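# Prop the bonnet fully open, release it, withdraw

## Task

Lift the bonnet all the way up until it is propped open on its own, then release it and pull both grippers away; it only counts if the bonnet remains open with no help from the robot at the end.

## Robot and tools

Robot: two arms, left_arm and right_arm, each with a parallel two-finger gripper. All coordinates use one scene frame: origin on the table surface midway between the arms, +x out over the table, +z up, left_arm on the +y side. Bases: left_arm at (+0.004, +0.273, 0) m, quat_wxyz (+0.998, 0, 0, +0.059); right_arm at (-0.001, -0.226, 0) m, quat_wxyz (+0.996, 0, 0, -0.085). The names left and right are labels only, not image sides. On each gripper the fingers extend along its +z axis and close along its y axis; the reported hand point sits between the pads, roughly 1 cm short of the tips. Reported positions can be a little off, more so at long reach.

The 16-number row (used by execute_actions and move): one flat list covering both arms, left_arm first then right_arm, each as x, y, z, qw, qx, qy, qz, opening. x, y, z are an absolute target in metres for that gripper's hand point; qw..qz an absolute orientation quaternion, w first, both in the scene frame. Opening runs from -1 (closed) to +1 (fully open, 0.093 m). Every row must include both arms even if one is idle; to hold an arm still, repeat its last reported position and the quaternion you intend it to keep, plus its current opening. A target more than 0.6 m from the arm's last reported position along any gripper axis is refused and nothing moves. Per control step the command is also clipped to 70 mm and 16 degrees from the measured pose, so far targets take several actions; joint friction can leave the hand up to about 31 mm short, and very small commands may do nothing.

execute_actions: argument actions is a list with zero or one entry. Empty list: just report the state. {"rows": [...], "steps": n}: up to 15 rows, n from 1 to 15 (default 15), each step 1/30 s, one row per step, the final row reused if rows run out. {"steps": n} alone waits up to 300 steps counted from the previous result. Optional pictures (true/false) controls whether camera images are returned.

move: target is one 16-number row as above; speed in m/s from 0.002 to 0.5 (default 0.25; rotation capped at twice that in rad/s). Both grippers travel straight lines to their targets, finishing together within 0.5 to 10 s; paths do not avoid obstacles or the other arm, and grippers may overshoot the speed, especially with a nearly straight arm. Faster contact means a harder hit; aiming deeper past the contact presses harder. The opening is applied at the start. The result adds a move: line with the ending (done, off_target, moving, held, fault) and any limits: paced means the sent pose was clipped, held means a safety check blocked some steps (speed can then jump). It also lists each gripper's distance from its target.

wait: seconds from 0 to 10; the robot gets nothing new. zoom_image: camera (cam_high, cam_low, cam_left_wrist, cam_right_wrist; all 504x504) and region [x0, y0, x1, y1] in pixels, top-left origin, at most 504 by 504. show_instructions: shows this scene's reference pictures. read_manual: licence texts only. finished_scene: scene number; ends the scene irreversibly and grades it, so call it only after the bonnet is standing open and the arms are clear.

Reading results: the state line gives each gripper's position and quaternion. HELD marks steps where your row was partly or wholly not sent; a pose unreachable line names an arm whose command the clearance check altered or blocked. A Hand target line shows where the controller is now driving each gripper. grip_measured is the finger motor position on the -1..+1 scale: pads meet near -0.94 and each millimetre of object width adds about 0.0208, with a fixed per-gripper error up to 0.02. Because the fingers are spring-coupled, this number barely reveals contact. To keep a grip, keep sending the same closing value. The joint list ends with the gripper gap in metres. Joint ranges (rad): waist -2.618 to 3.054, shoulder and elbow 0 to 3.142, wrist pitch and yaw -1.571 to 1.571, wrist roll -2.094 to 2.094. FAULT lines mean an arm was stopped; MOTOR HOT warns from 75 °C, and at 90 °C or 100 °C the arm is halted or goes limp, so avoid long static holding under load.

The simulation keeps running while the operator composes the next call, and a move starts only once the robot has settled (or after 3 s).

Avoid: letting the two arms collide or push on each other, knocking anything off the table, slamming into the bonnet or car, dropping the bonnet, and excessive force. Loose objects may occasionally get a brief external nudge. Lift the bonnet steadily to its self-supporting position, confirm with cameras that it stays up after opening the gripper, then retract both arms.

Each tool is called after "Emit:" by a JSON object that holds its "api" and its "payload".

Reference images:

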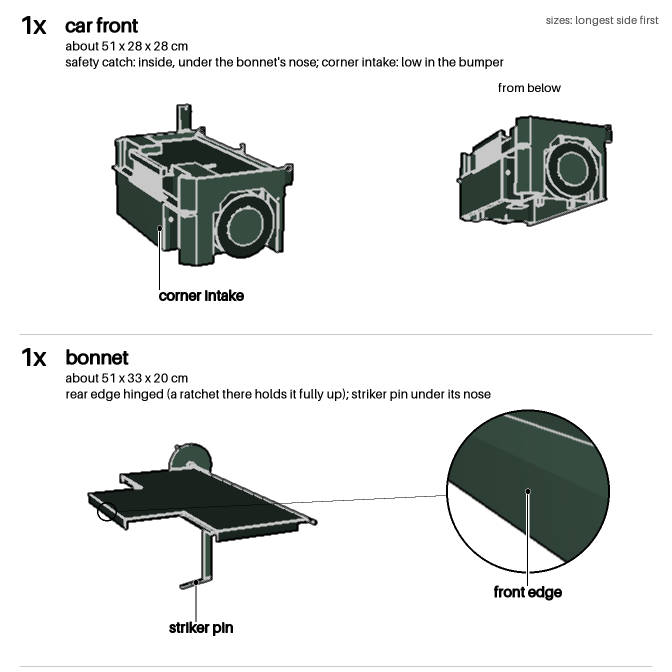

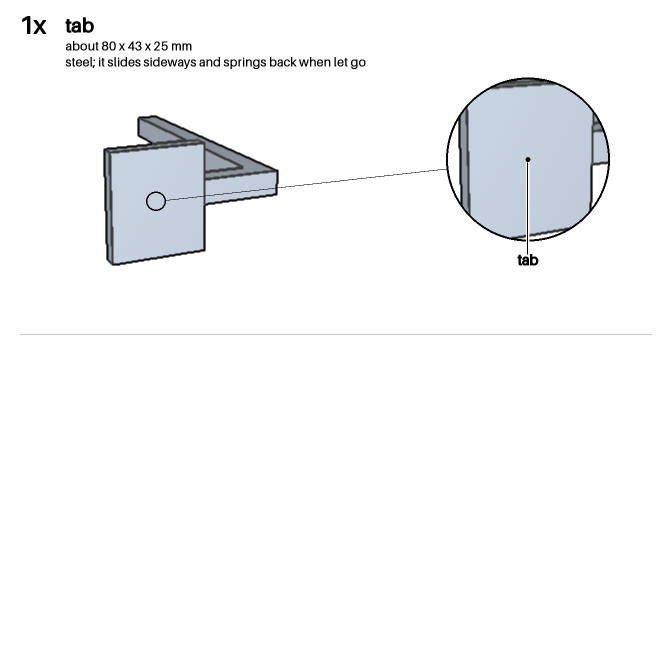

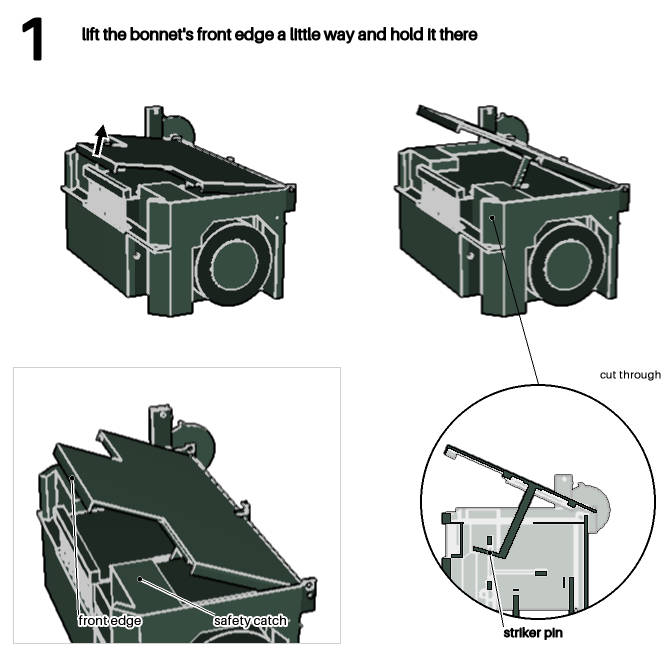

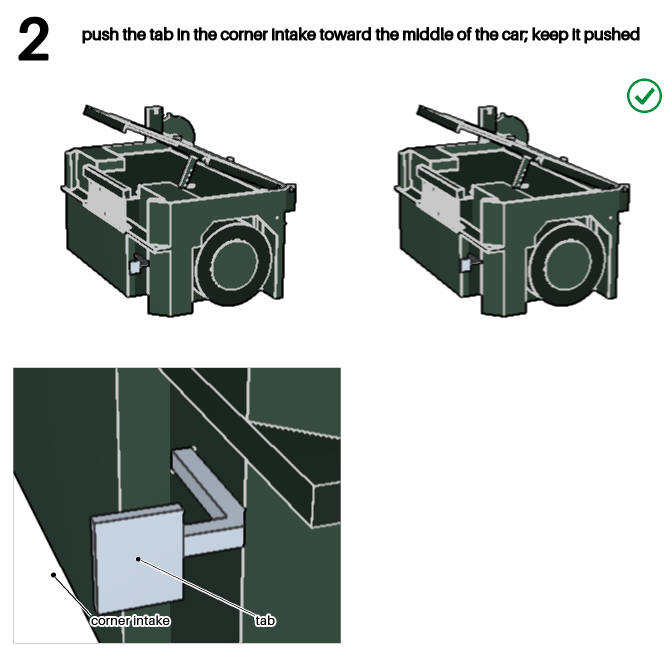

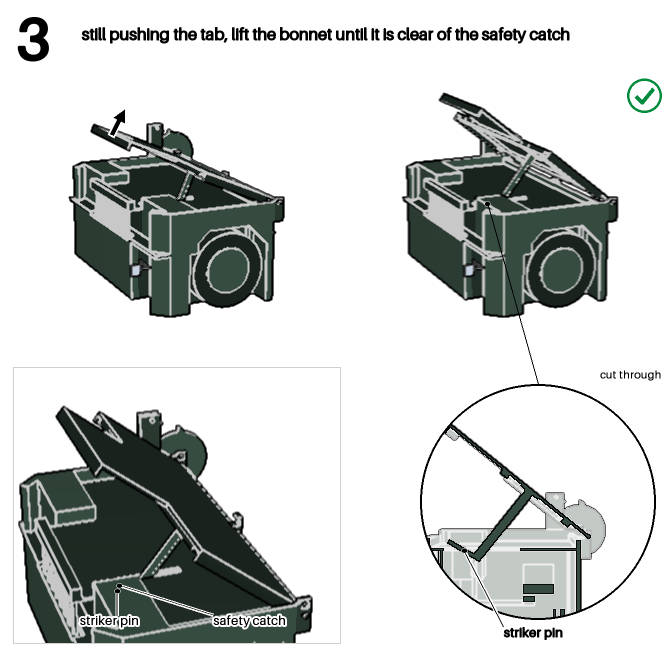

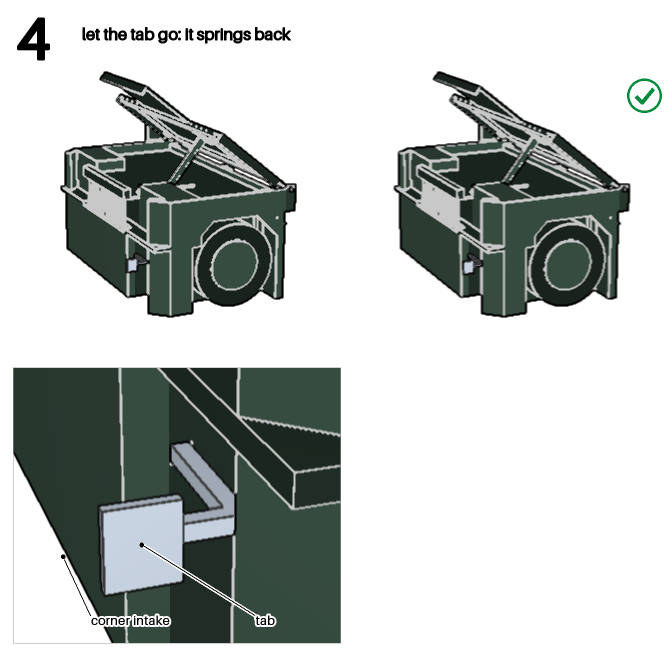

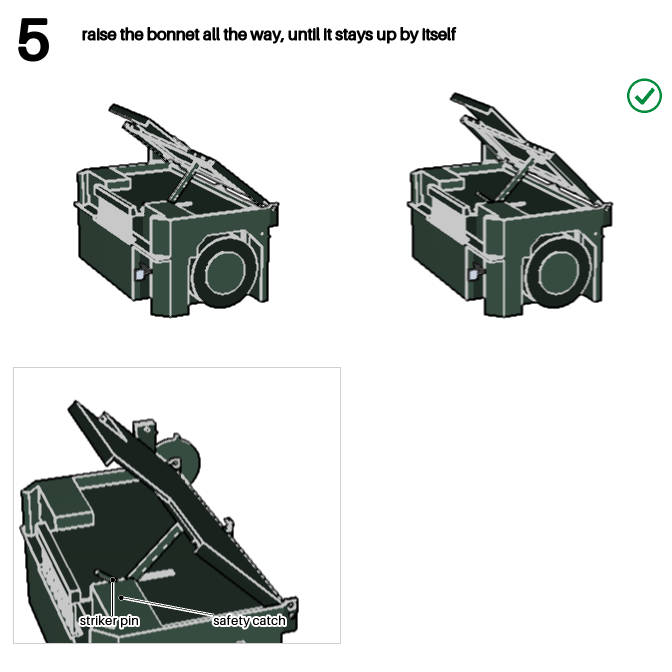

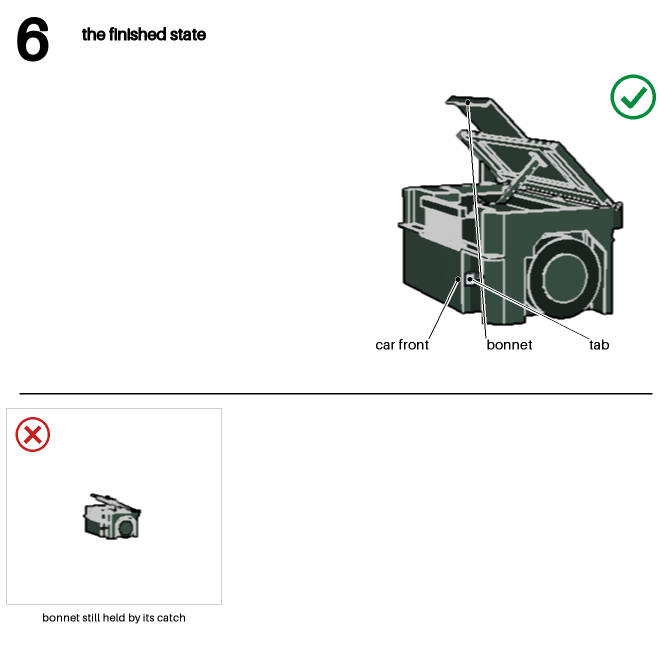

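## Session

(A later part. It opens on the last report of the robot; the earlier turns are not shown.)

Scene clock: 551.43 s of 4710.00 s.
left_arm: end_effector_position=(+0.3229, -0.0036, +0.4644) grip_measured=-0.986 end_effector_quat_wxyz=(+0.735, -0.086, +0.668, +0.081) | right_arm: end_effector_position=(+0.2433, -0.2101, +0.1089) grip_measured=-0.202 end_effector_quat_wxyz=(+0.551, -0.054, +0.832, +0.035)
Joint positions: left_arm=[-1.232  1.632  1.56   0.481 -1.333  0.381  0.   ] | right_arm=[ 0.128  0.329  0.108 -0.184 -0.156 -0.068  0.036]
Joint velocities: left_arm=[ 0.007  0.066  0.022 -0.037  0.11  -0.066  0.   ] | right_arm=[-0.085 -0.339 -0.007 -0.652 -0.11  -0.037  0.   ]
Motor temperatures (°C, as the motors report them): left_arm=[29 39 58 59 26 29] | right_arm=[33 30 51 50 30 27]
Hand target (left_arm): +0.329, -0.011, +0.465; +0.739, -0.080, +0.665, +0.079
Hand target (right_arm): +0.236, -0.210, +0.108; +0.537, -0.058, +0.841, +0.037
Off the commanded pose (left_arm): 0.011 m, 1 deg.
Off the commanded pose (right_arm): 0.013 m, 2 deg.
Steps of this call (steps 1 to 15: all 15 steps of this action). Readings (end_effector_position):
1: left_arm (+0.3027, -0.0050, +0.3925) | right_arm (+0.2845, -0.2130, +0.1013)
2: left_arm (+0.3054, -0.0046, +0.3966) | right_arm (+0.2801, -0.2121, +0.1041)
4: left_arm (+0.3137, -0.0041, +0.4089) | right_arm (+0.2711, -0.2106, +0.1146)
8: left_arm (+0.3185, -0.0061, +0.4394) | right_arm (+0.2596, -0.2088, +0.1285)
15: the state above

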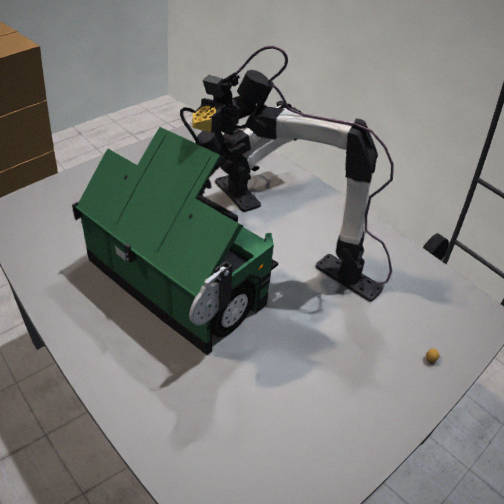

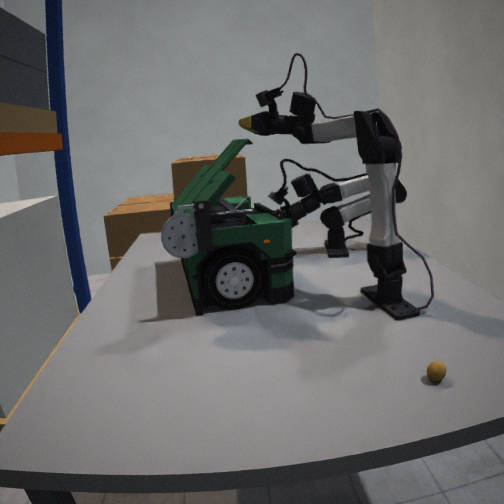

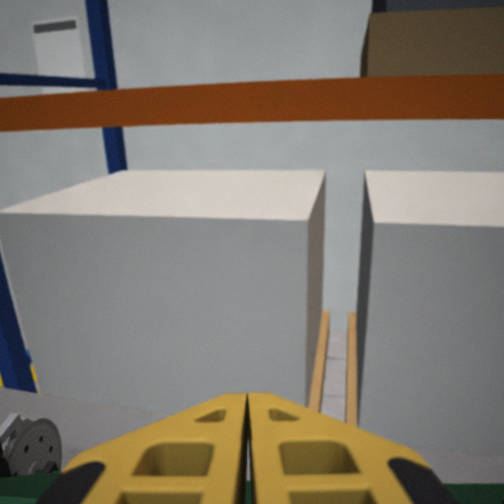

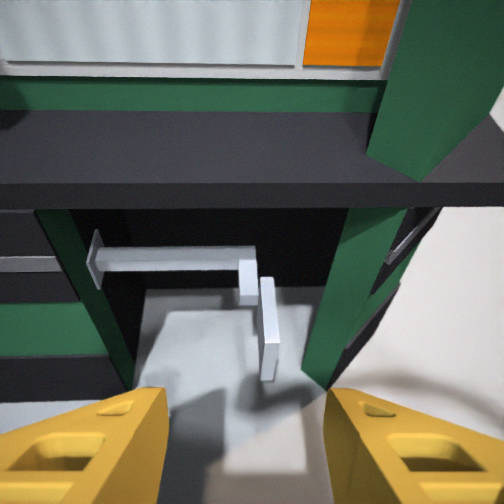

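Emit:
{"api": "move", "payload": {"target": [0.27,-0.01,0.40,0.72,-0.07,0.685,0.07,-1,0.2,-0.21,0.15,0.6,-0.059,0.8,0.038,1], "speed": 0.15}}

Emit:
{"api": "move", "payload": {"target": [0.35,-0.01,0.385,0.74,-0.07,0.665,0.07,-1,0.2,-0.21,0.15,0.6,-0.059,0.8,0.038,1], "speed": 0.08}}

Scene clock: 556.93 s of 4710.00 s.
left_arm: end_effector_position=(+0.2750, -0.0148, +0.3980) grip_measured=-0.986 end_effector_quat_wxyz=(+0.718, -0.067, +0.689, +0.074) | right_arm: end_effector_position=(+0.2037, -0.2122, +0.1391) grip_measured=+1.000 end_effector_quat_wxyz=(+0.563, -0.060, +0.823, +0.045)
Joint positions: left_arm=[-1.371  1.559  1.271  0.637 -1.445  0.354  0.   ] | right_arm=[-0.024  0.01   0.231 -0.612 -0.321 -0.122  0.093]
Joint velocities: left_arm=[-0.002 -0.002  0.002  0.037  0.022  0.022  0.   ] | right_arm=[-0.042  0.012  0.007 -0.022 -0.037 -0.051  0.   ]
Motor temperatures (°C, as the motors report them): left_arm=[29 38 57 57 26 29] | right_arm=[33 29 52 50 30 27]
Hand target (left_arm): +0.271, -0.011, +0.400; +0.719, -0.070, +0.688, +0.070
Hand target (right_arm): +0.201, -0.211, +0.150; +0.575, -0.067, +0.814, +0.044
Off the commanded pose (left_arm): 0.007 m, 1 deg.
Off the commanded pose (right_arm): 0.012 m, 5 deg.
joint sent to its limit (right arm) — the command would take joint 2 (shoulder) past its lower limit, so that joint was sent only as far as its limit.
After step 90, 1.10 s passed at rest.
move: off_target (right_arm)

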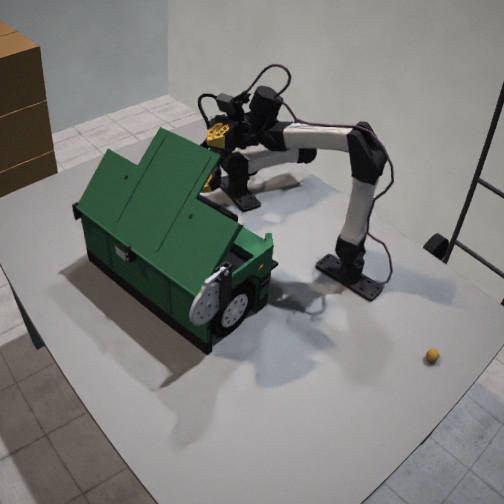

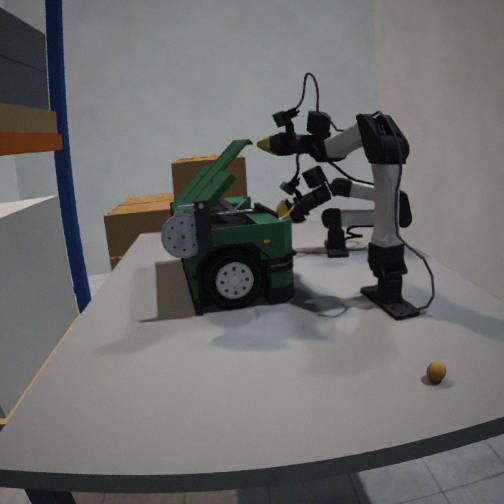

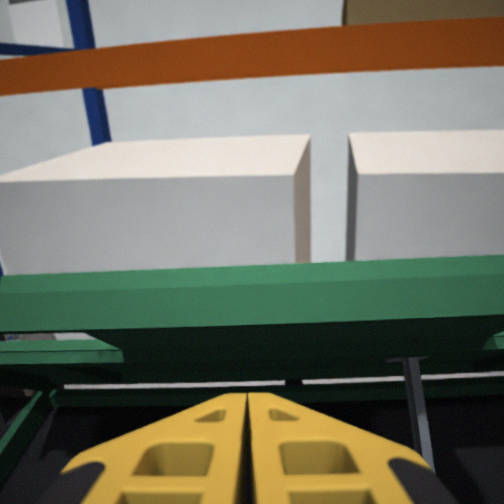

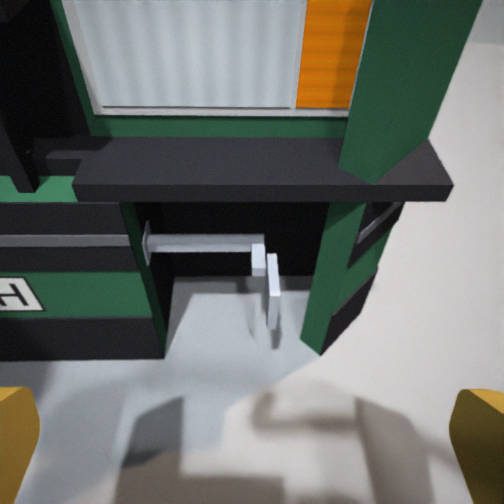

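Scene clock: 558.20 s of 4710.00 s.
left_arm: end_effector_position=(+0.3422, -0.0096, +0.3771) grip_measured=-0.986 end_effector_quat_wxyz=(+0.732, -0.060, +0.673, +0.089) | right_arm: end_effector_position=(+0.2034, -0.2102, +0.1390) grip_measured=+1.000 end_effector_quat_wxyz=(+0.563, -0.063, +0.823, +0.050)
Joint positions: left_arm=[-1.189  1.653  1.271  0.679 -1.268  0.316  0.   ] | right_arm=[-0.024  0.01   0.231 -0.614 -0.333 -0.122  0.093]
Joint velocities: left_arm=[-0.002 -0.017 -0.012 -0.007 -0.022 -0.051  0.   ] | right_arm=[-0.002 -0.012 -0.002  0.051 -0.007  0.007  0.   ]
Motor temperatures (°C, as the motors report them): left_arm=[29 38 57 57 26 29] | right_arm=[33 29 52 50 30 27]
Hand target (left_arm): +0.349, -0.010, +0.386; +0.742, -0.069, +0.664, +0.070
Hand target (right_arm): +0.201, -0.210, +0.150; +0.575, -0.067, +0.814, +0.046
Off the commanded pose (left_arm): 0.011 m, 3 deg.
Off the commanded pose (right_arm): 0.011 m, 5 deg.
joint sent to its limit (right arm) — the command would take joint 2 (shoulder) past its lower limit, so that joint was sent only as far as its limit.
move: off_target (left_arm, right_arm)

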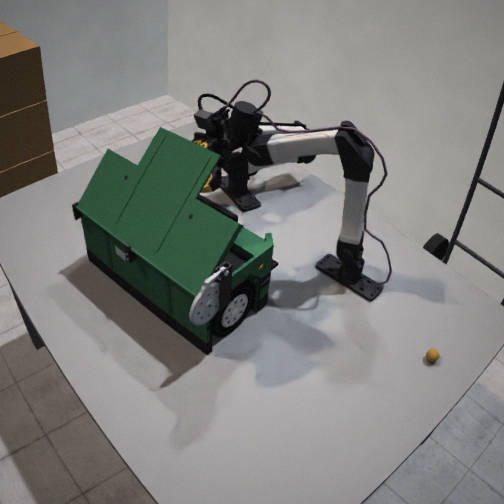

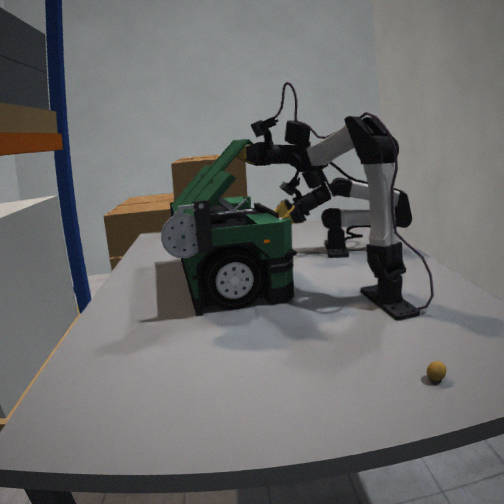

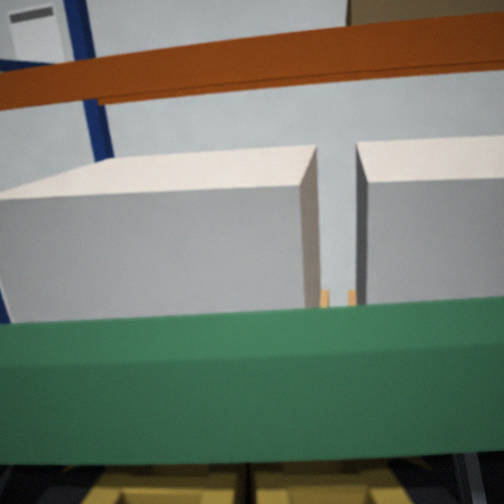

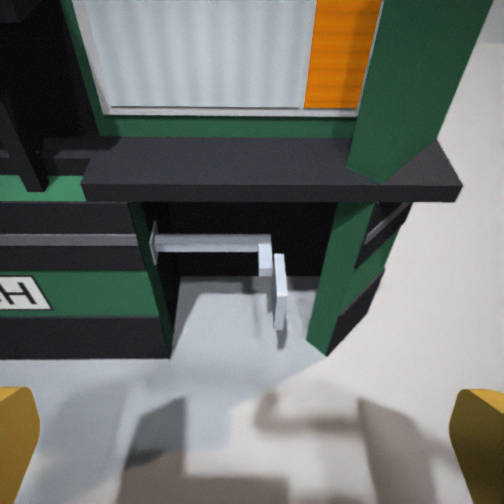

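Now push up to test for more travel.

Emit:
{"api": "execute_actions", "payload": {"actions": [{"rows":[[0.355,-0.01,0.42,0.74,-0.07,0.665,0.07,-1,0.2,-0.21,0.14,0.57,-0.059,0.82,0.045,1],[0.36,-0.01,0.435,0.74,-0.07,0.665,0.07,-1,0.2,-0.21,0.14,0.57,-0.059,0.82,0.045,1],[0.362,-0.01,0.445,0.74,-0.07,0.665,0.07,-1,0.2,-0.21,0.14,0.57,-0.059,0.82,0.045,1]],"steps":15}]}}

Emit:
{"api": "execute_actions", "payload": {"actions": [{"rows":[[0.37,-0.01,0.46,0.75,-0.07,0.655,0.07,-1,0.2,-0.21,0.14,0.57,-0.059,0.82,0.045,1]],"steps":15}]}}

Scene clock: 562.70 s of 4710.00 s.
left_arm: end_effector_position=(+0.3508, -0.0079, +0.3896) grip_measured=-0.986 end_effector_quat_wxyz=(+0.699, -0.028, +0.696, +0.161) | right_arm: end_effector_position=(+0.2022, -0.2098, +0.1363) grip_measured=+1.000 end_effector_quat_wxyz=(+0.558, -0.062, +0.826, +0.052)
Joint positions: left_arm=[-1.175  1.679  1.437  0.364 -1.322  0.304  0.   ] | right_arm=[-0.024  0.01   0.231 -0.627 -0.334 -0.122  0.093]
Joint velocities: left_arm=[-0.007  0.002  0.046 -0.125  0.022 -0.095  0.   ] | right_arm=[-0.002  0.002 -0.017 -0.007 -0.022 -0.007  0.   ]
Motor temperatures (°C, as the motors report them): left_arm=[29 38 56 57 26 29] | right_arm=[32 29 52 50 30 27]
Hand target (left_arm): +0.354, -0.003, +0.444; +0.741, -0.070, +0.664, +0.073
Hand target (right_arm): +0.201, -0.210, +0.140; +0.563, -0.062, +0.823, +0.048
Off the commanded pose (left_arm): 0.057 m, 13 deg.
Off the commanded pose (right_arm): 0.004 m, 2 deg.
joint sent to its limit (right arm) — the command would take joint 2 (shoulder) past its lower limit, so that joint was sent only as far as its limit.
Steps of this call (steps 1 to 90: nothing new was sent; then 1.00 s passed at rest; steps 91 to 105: all 15 steps of this action). Readings (end_effector_position):
91: left_arm (+0.3425, -0.0093, +0.3795) | right_arm (+0.2032, -0.2100, +0.1388)
92: left_arm (+0.3440, -0.0090, +0.3821) | right_arm (+0.2031, -0.2100, +0.1384)
94: left_arm (+0.3498, -0.0082, +0.3892) | right_arm (+0.2027, -0.2099, +0.1376)
98: left_arm (+0.3508, -0.0079, +0.3897) | right_arm (+0.2024, -0.2099, +0.1367)
105: the state above

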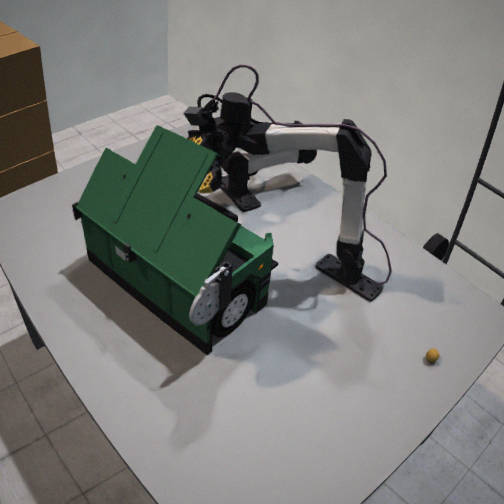

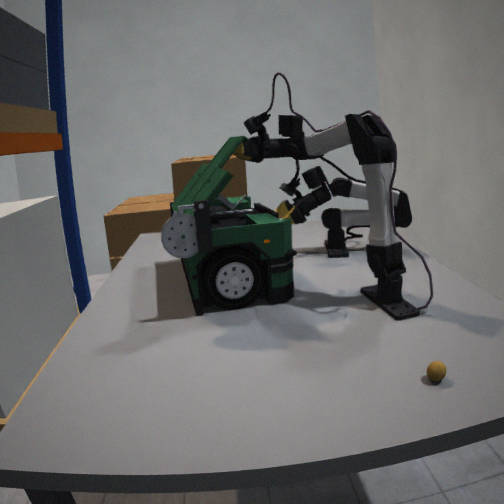

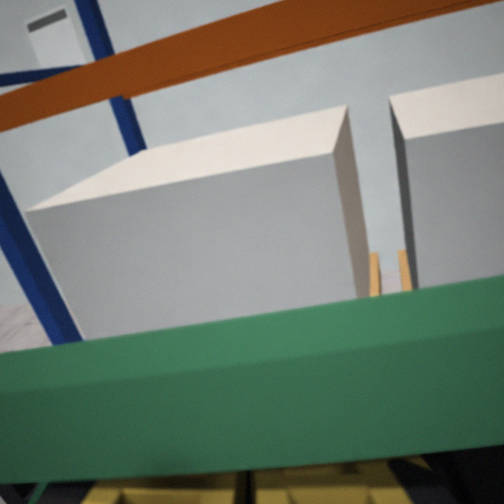

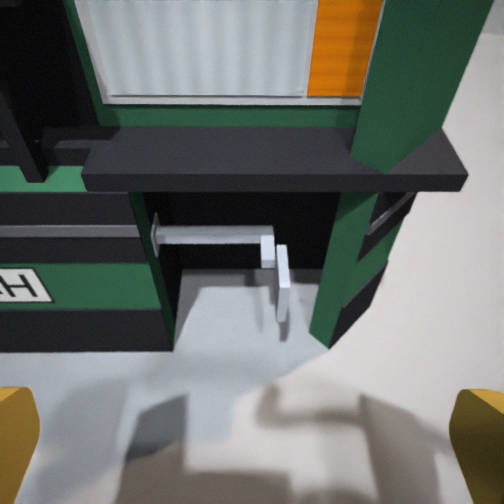

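Scene clock: 563.20 s of 4710.00 s.
left_arm: end_effector_position=(+0.3507, -0.0075, +0.3904) grip_measured=-0.986 end_effector_quat_wxyz=(+0.694, -0.020, +0.699, +0.172) | right_arm: end_effector_position=(+0.2021, -0.2098, +0.1361) grip_measured=+1.000 end_effector_quat_wxyz=(+0.557, -0.062, +0.827, +0.052)
Joint positions: left_arm=[-1.175  1.679  1.454  0.315 -1.327  0.304  0.   ] | right_arm=[-0.024  0.01   0.231 -0.628 -0.334 -0.122  0.093]
Joint velocities: left_arm=[ 0.007  0.002 -0.007  0.007  0.007 -0.051  0.   ] | right_arm=[ 0.007 -0.012 -0.012  0.066 -0.022 -0.037  0.   ]
Motor temperatures (°C, as the motors report them): left_arm=[29 38 57 57 27 29] | right_arm=[32 29 52 50 30 27]
Hand target (left_arm): +0.357, +0.002, +0.458; +0.746, -0.070, +0.658, +0.073
Hand target (right_arm): +0.201, -0.210, +0.140; +0.562, -0.062, +0.823, +0.048
Off the commanded pose (left_arm): 0.072 m, 15 deg.
Off the commanded pose (right_arm): 0.004 m, 2 deg.
joint sent to its limit (right arm) — the command would take joint 2 (shoulder) past its lower limit, so that joint was sent only as far as its limit.
Steps of this call (steps 1 to 15: all 15 steps of this action). Readings (end_effector_position):
1: left_arm (+0.3507, -0.0078, +0.3906) | right_arm (+0.2022, -0.2098, +0.1363)
2: left_arm (+0.3507, -0.0076, +0.3907) | right_arm (+0.2022, -0.2098, +0.1363)
4: left_arm (+0.3507, -0.0076, +0.3906) | right_arm (+0.2021, -0.2098, +0.1362)
8: left_arm (+0.3507, -0.0075, +0.3906) | right_arm (+0.2021, -0.2098, +0.1362)
15: the state above

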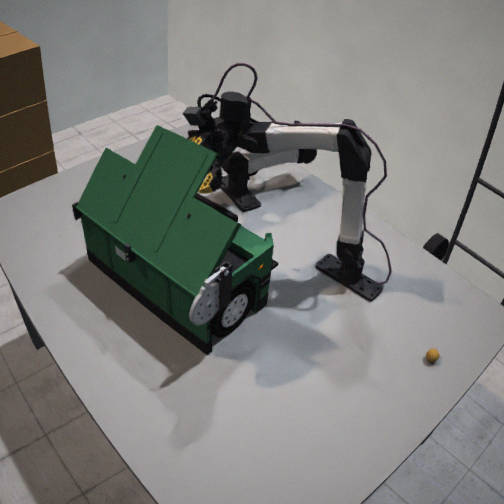

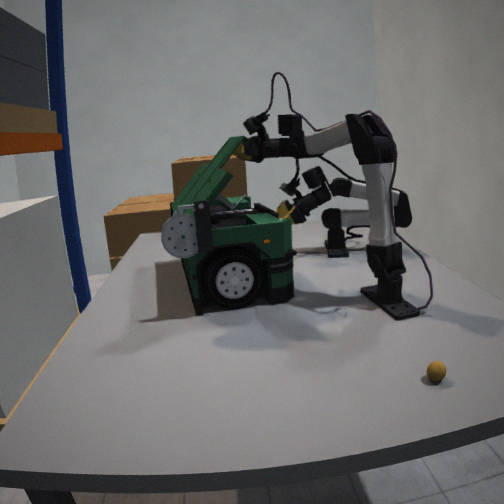

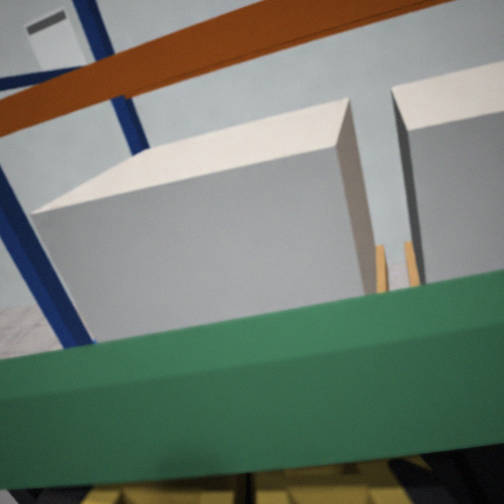

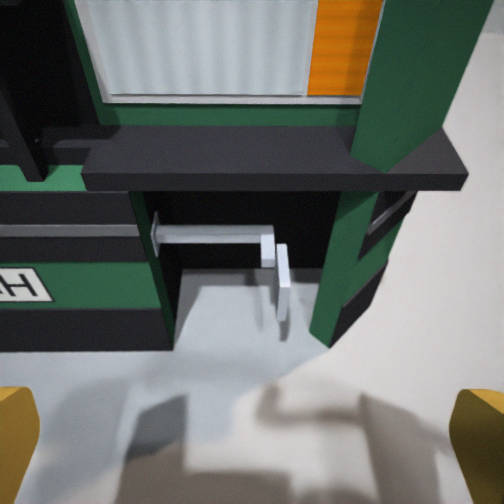

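Emit:
{"api": "move", "payload": {"target": [0.345,-0.01,0.372,0.73,-0.07,0.675,0.07,-1,0.2,-0.21,0.136,0.557,-0.062,0.827,0.052,1], "speed": 0.04}}

Emit:
{"api": "move", "payload": {"target": [0.22,0.02,0.36,0.72,-0.03,0.69,0.03,-1,0.2,-0.21,0.136,0.557,-0.062,0.827,0.052,1], "speed": 0.15}}

Emit:
{"api": "zoom_image", "payload": {"camera": "cam_low", "region": [140,120,300,280]}}

Emit:
{"api": "zoom_image", "payload": {"camera": "cam_high", "region": [160,230,280,350]}}

Scene clock: 577.37 s of 4710.00 s.
left_arm: end_effector_position=(+0.3451, -0.0168, +0.3672) grip_measured=-0.986 end_effector_quat_wxyz=(+0.725, -0.060, +0.681, +0.080) | right_arm: end_effector_position=(+0.2016, -0.2097, +0.1348) grip_measured=+1.000 end_effector_quat_wxyz=(+0.555, -0.061, +0.828, +0.052)
Joint positions: left_arm=[-1.191  1.669  1.287  0.597 -1.263  0.226  0.   ] | right_arm=[-0.024  0.01   0.231 -0.634 -0.334 -0.122  0.093]
Joint velocities: left_arm=[0.007 0.002 0.002 0.007 0.081 0.051 0.   ] | right_arm=[-0.002 -0.007 -0.027 -0.007 -0.007 -0.095  0.   ]
Motor temperatures (°C, as the motors report them): left_arm=[29 40 59 60 27 29] | right_arm=[32 29 51 50 29 27]
Hand target (left_arm): +0.345, -0.010, +0.372; +0.730, -0.070, +0.677, +0.069
Hand target (right_arm): +0.200, -0.210, +0.136; +0.557, -0.062, +0.827, +0.052
Off the commanded pose (left_arm): 0.008 m, 2 deg.
Off the commanded pose (right_arm): 0.002 m, 0 deg.
After step 90, 7.83 s passed at rest.
move: done

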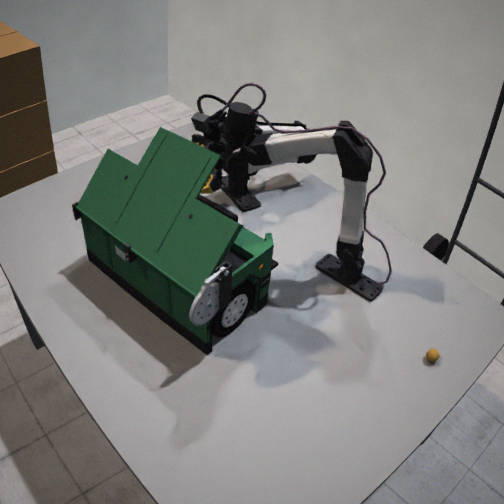

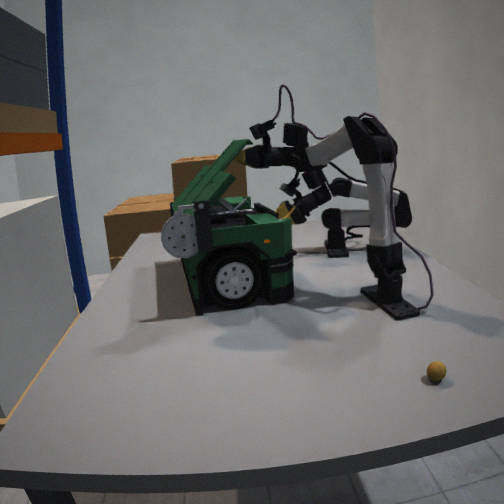

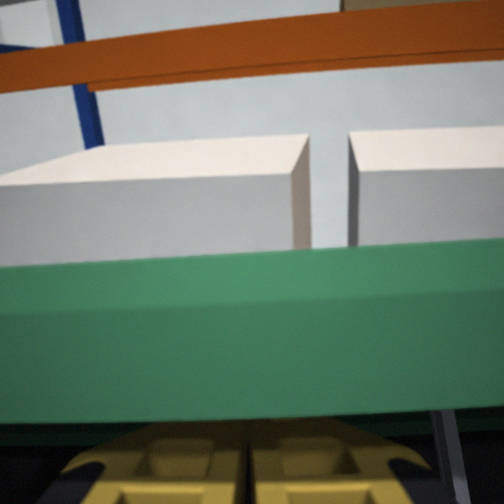

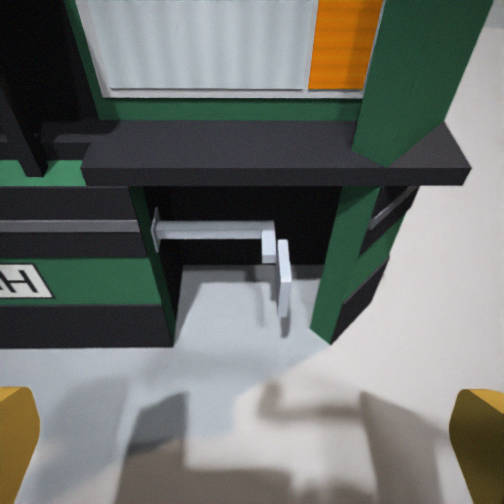

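Scene clock: 578.77 s of 4710.00 s.
left_arm: end_effector_position=(+0.2240, +0.0168, +0.3596) grip_measured=-0.986 end_effector_quat_wxyz=(+0.717, -0.028, +0.696, +0.032) | right_arm: end_effector_position=(+0.2015, -0.2097, +0.1346) grip_measured=+1.000 end_effector_quat_wxyz=(+0.554, -0.061, +0.828, +0.053)
Joint positions: left_arm=[-1.5    1.322  0.939  0.668 -1.462  0.288  0.   ] | right_arm=[-0.024  0.01   0.231 -0.635 -0.334 -0.122  0.093]
Joint velocities: left_arm=[ 0.022  0.012  0.002 -0.007 -0.022  0.095  0.   ] | right_arm=[-0.007 -0.012  0.007  0.066  0.007  0.037  0.   ]
Motor temperatures (°C, as the motors report them): left_arm=[29 39 59 59 27 29] | right_arm=[32 29 51 50 29 27]
Hand target (left_arm): +0.220, +0.020, +0.359; +0.717, -0.031, +0.696, +0.029
Hand target (right_arm): +0.200, -0.210, +0.136; +0.557, -0.062, +0.827, +0.052
Off the commanded pose (left_arm): 0.005 m, 1 deg.
Off the commanded pose (right_arm): 0.002 m, 0 deg.
move: done

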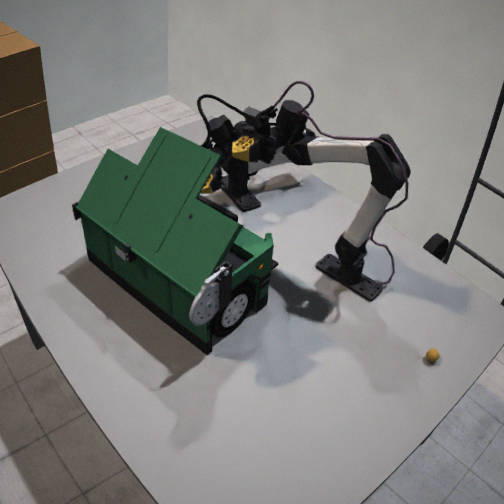

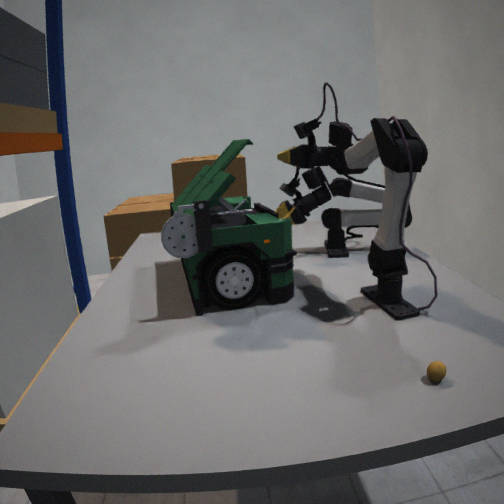

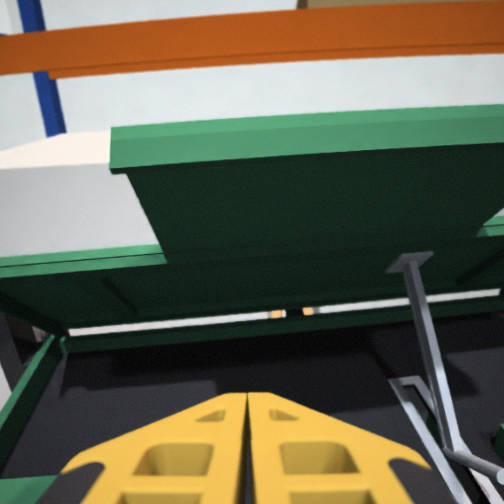

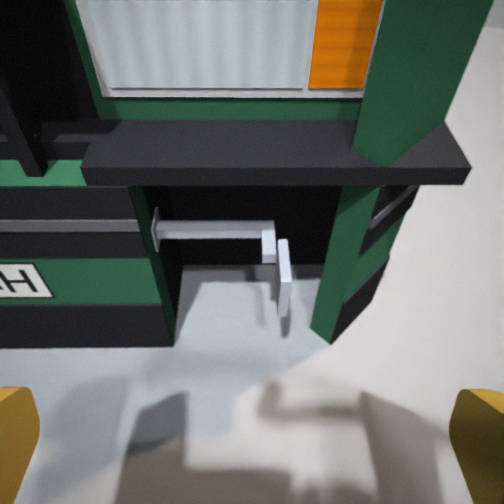

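Region (140, 120, 300, 280) of cam_low's 504x504 image, scaled by 3.150, with more detail than that image has.

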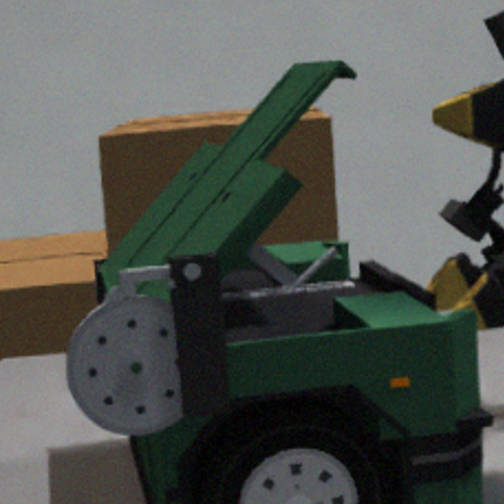

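Region (160, 230, 280, 350) of cam_high's 504x504 image, scaled by 4.200, with more detail than that image has.

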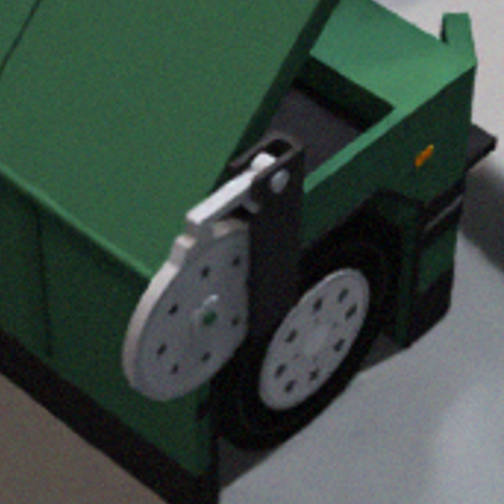

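Emit:
{"api": "finished_scene", "payload": {"scene": 1}}

The scene is finished: the task was done.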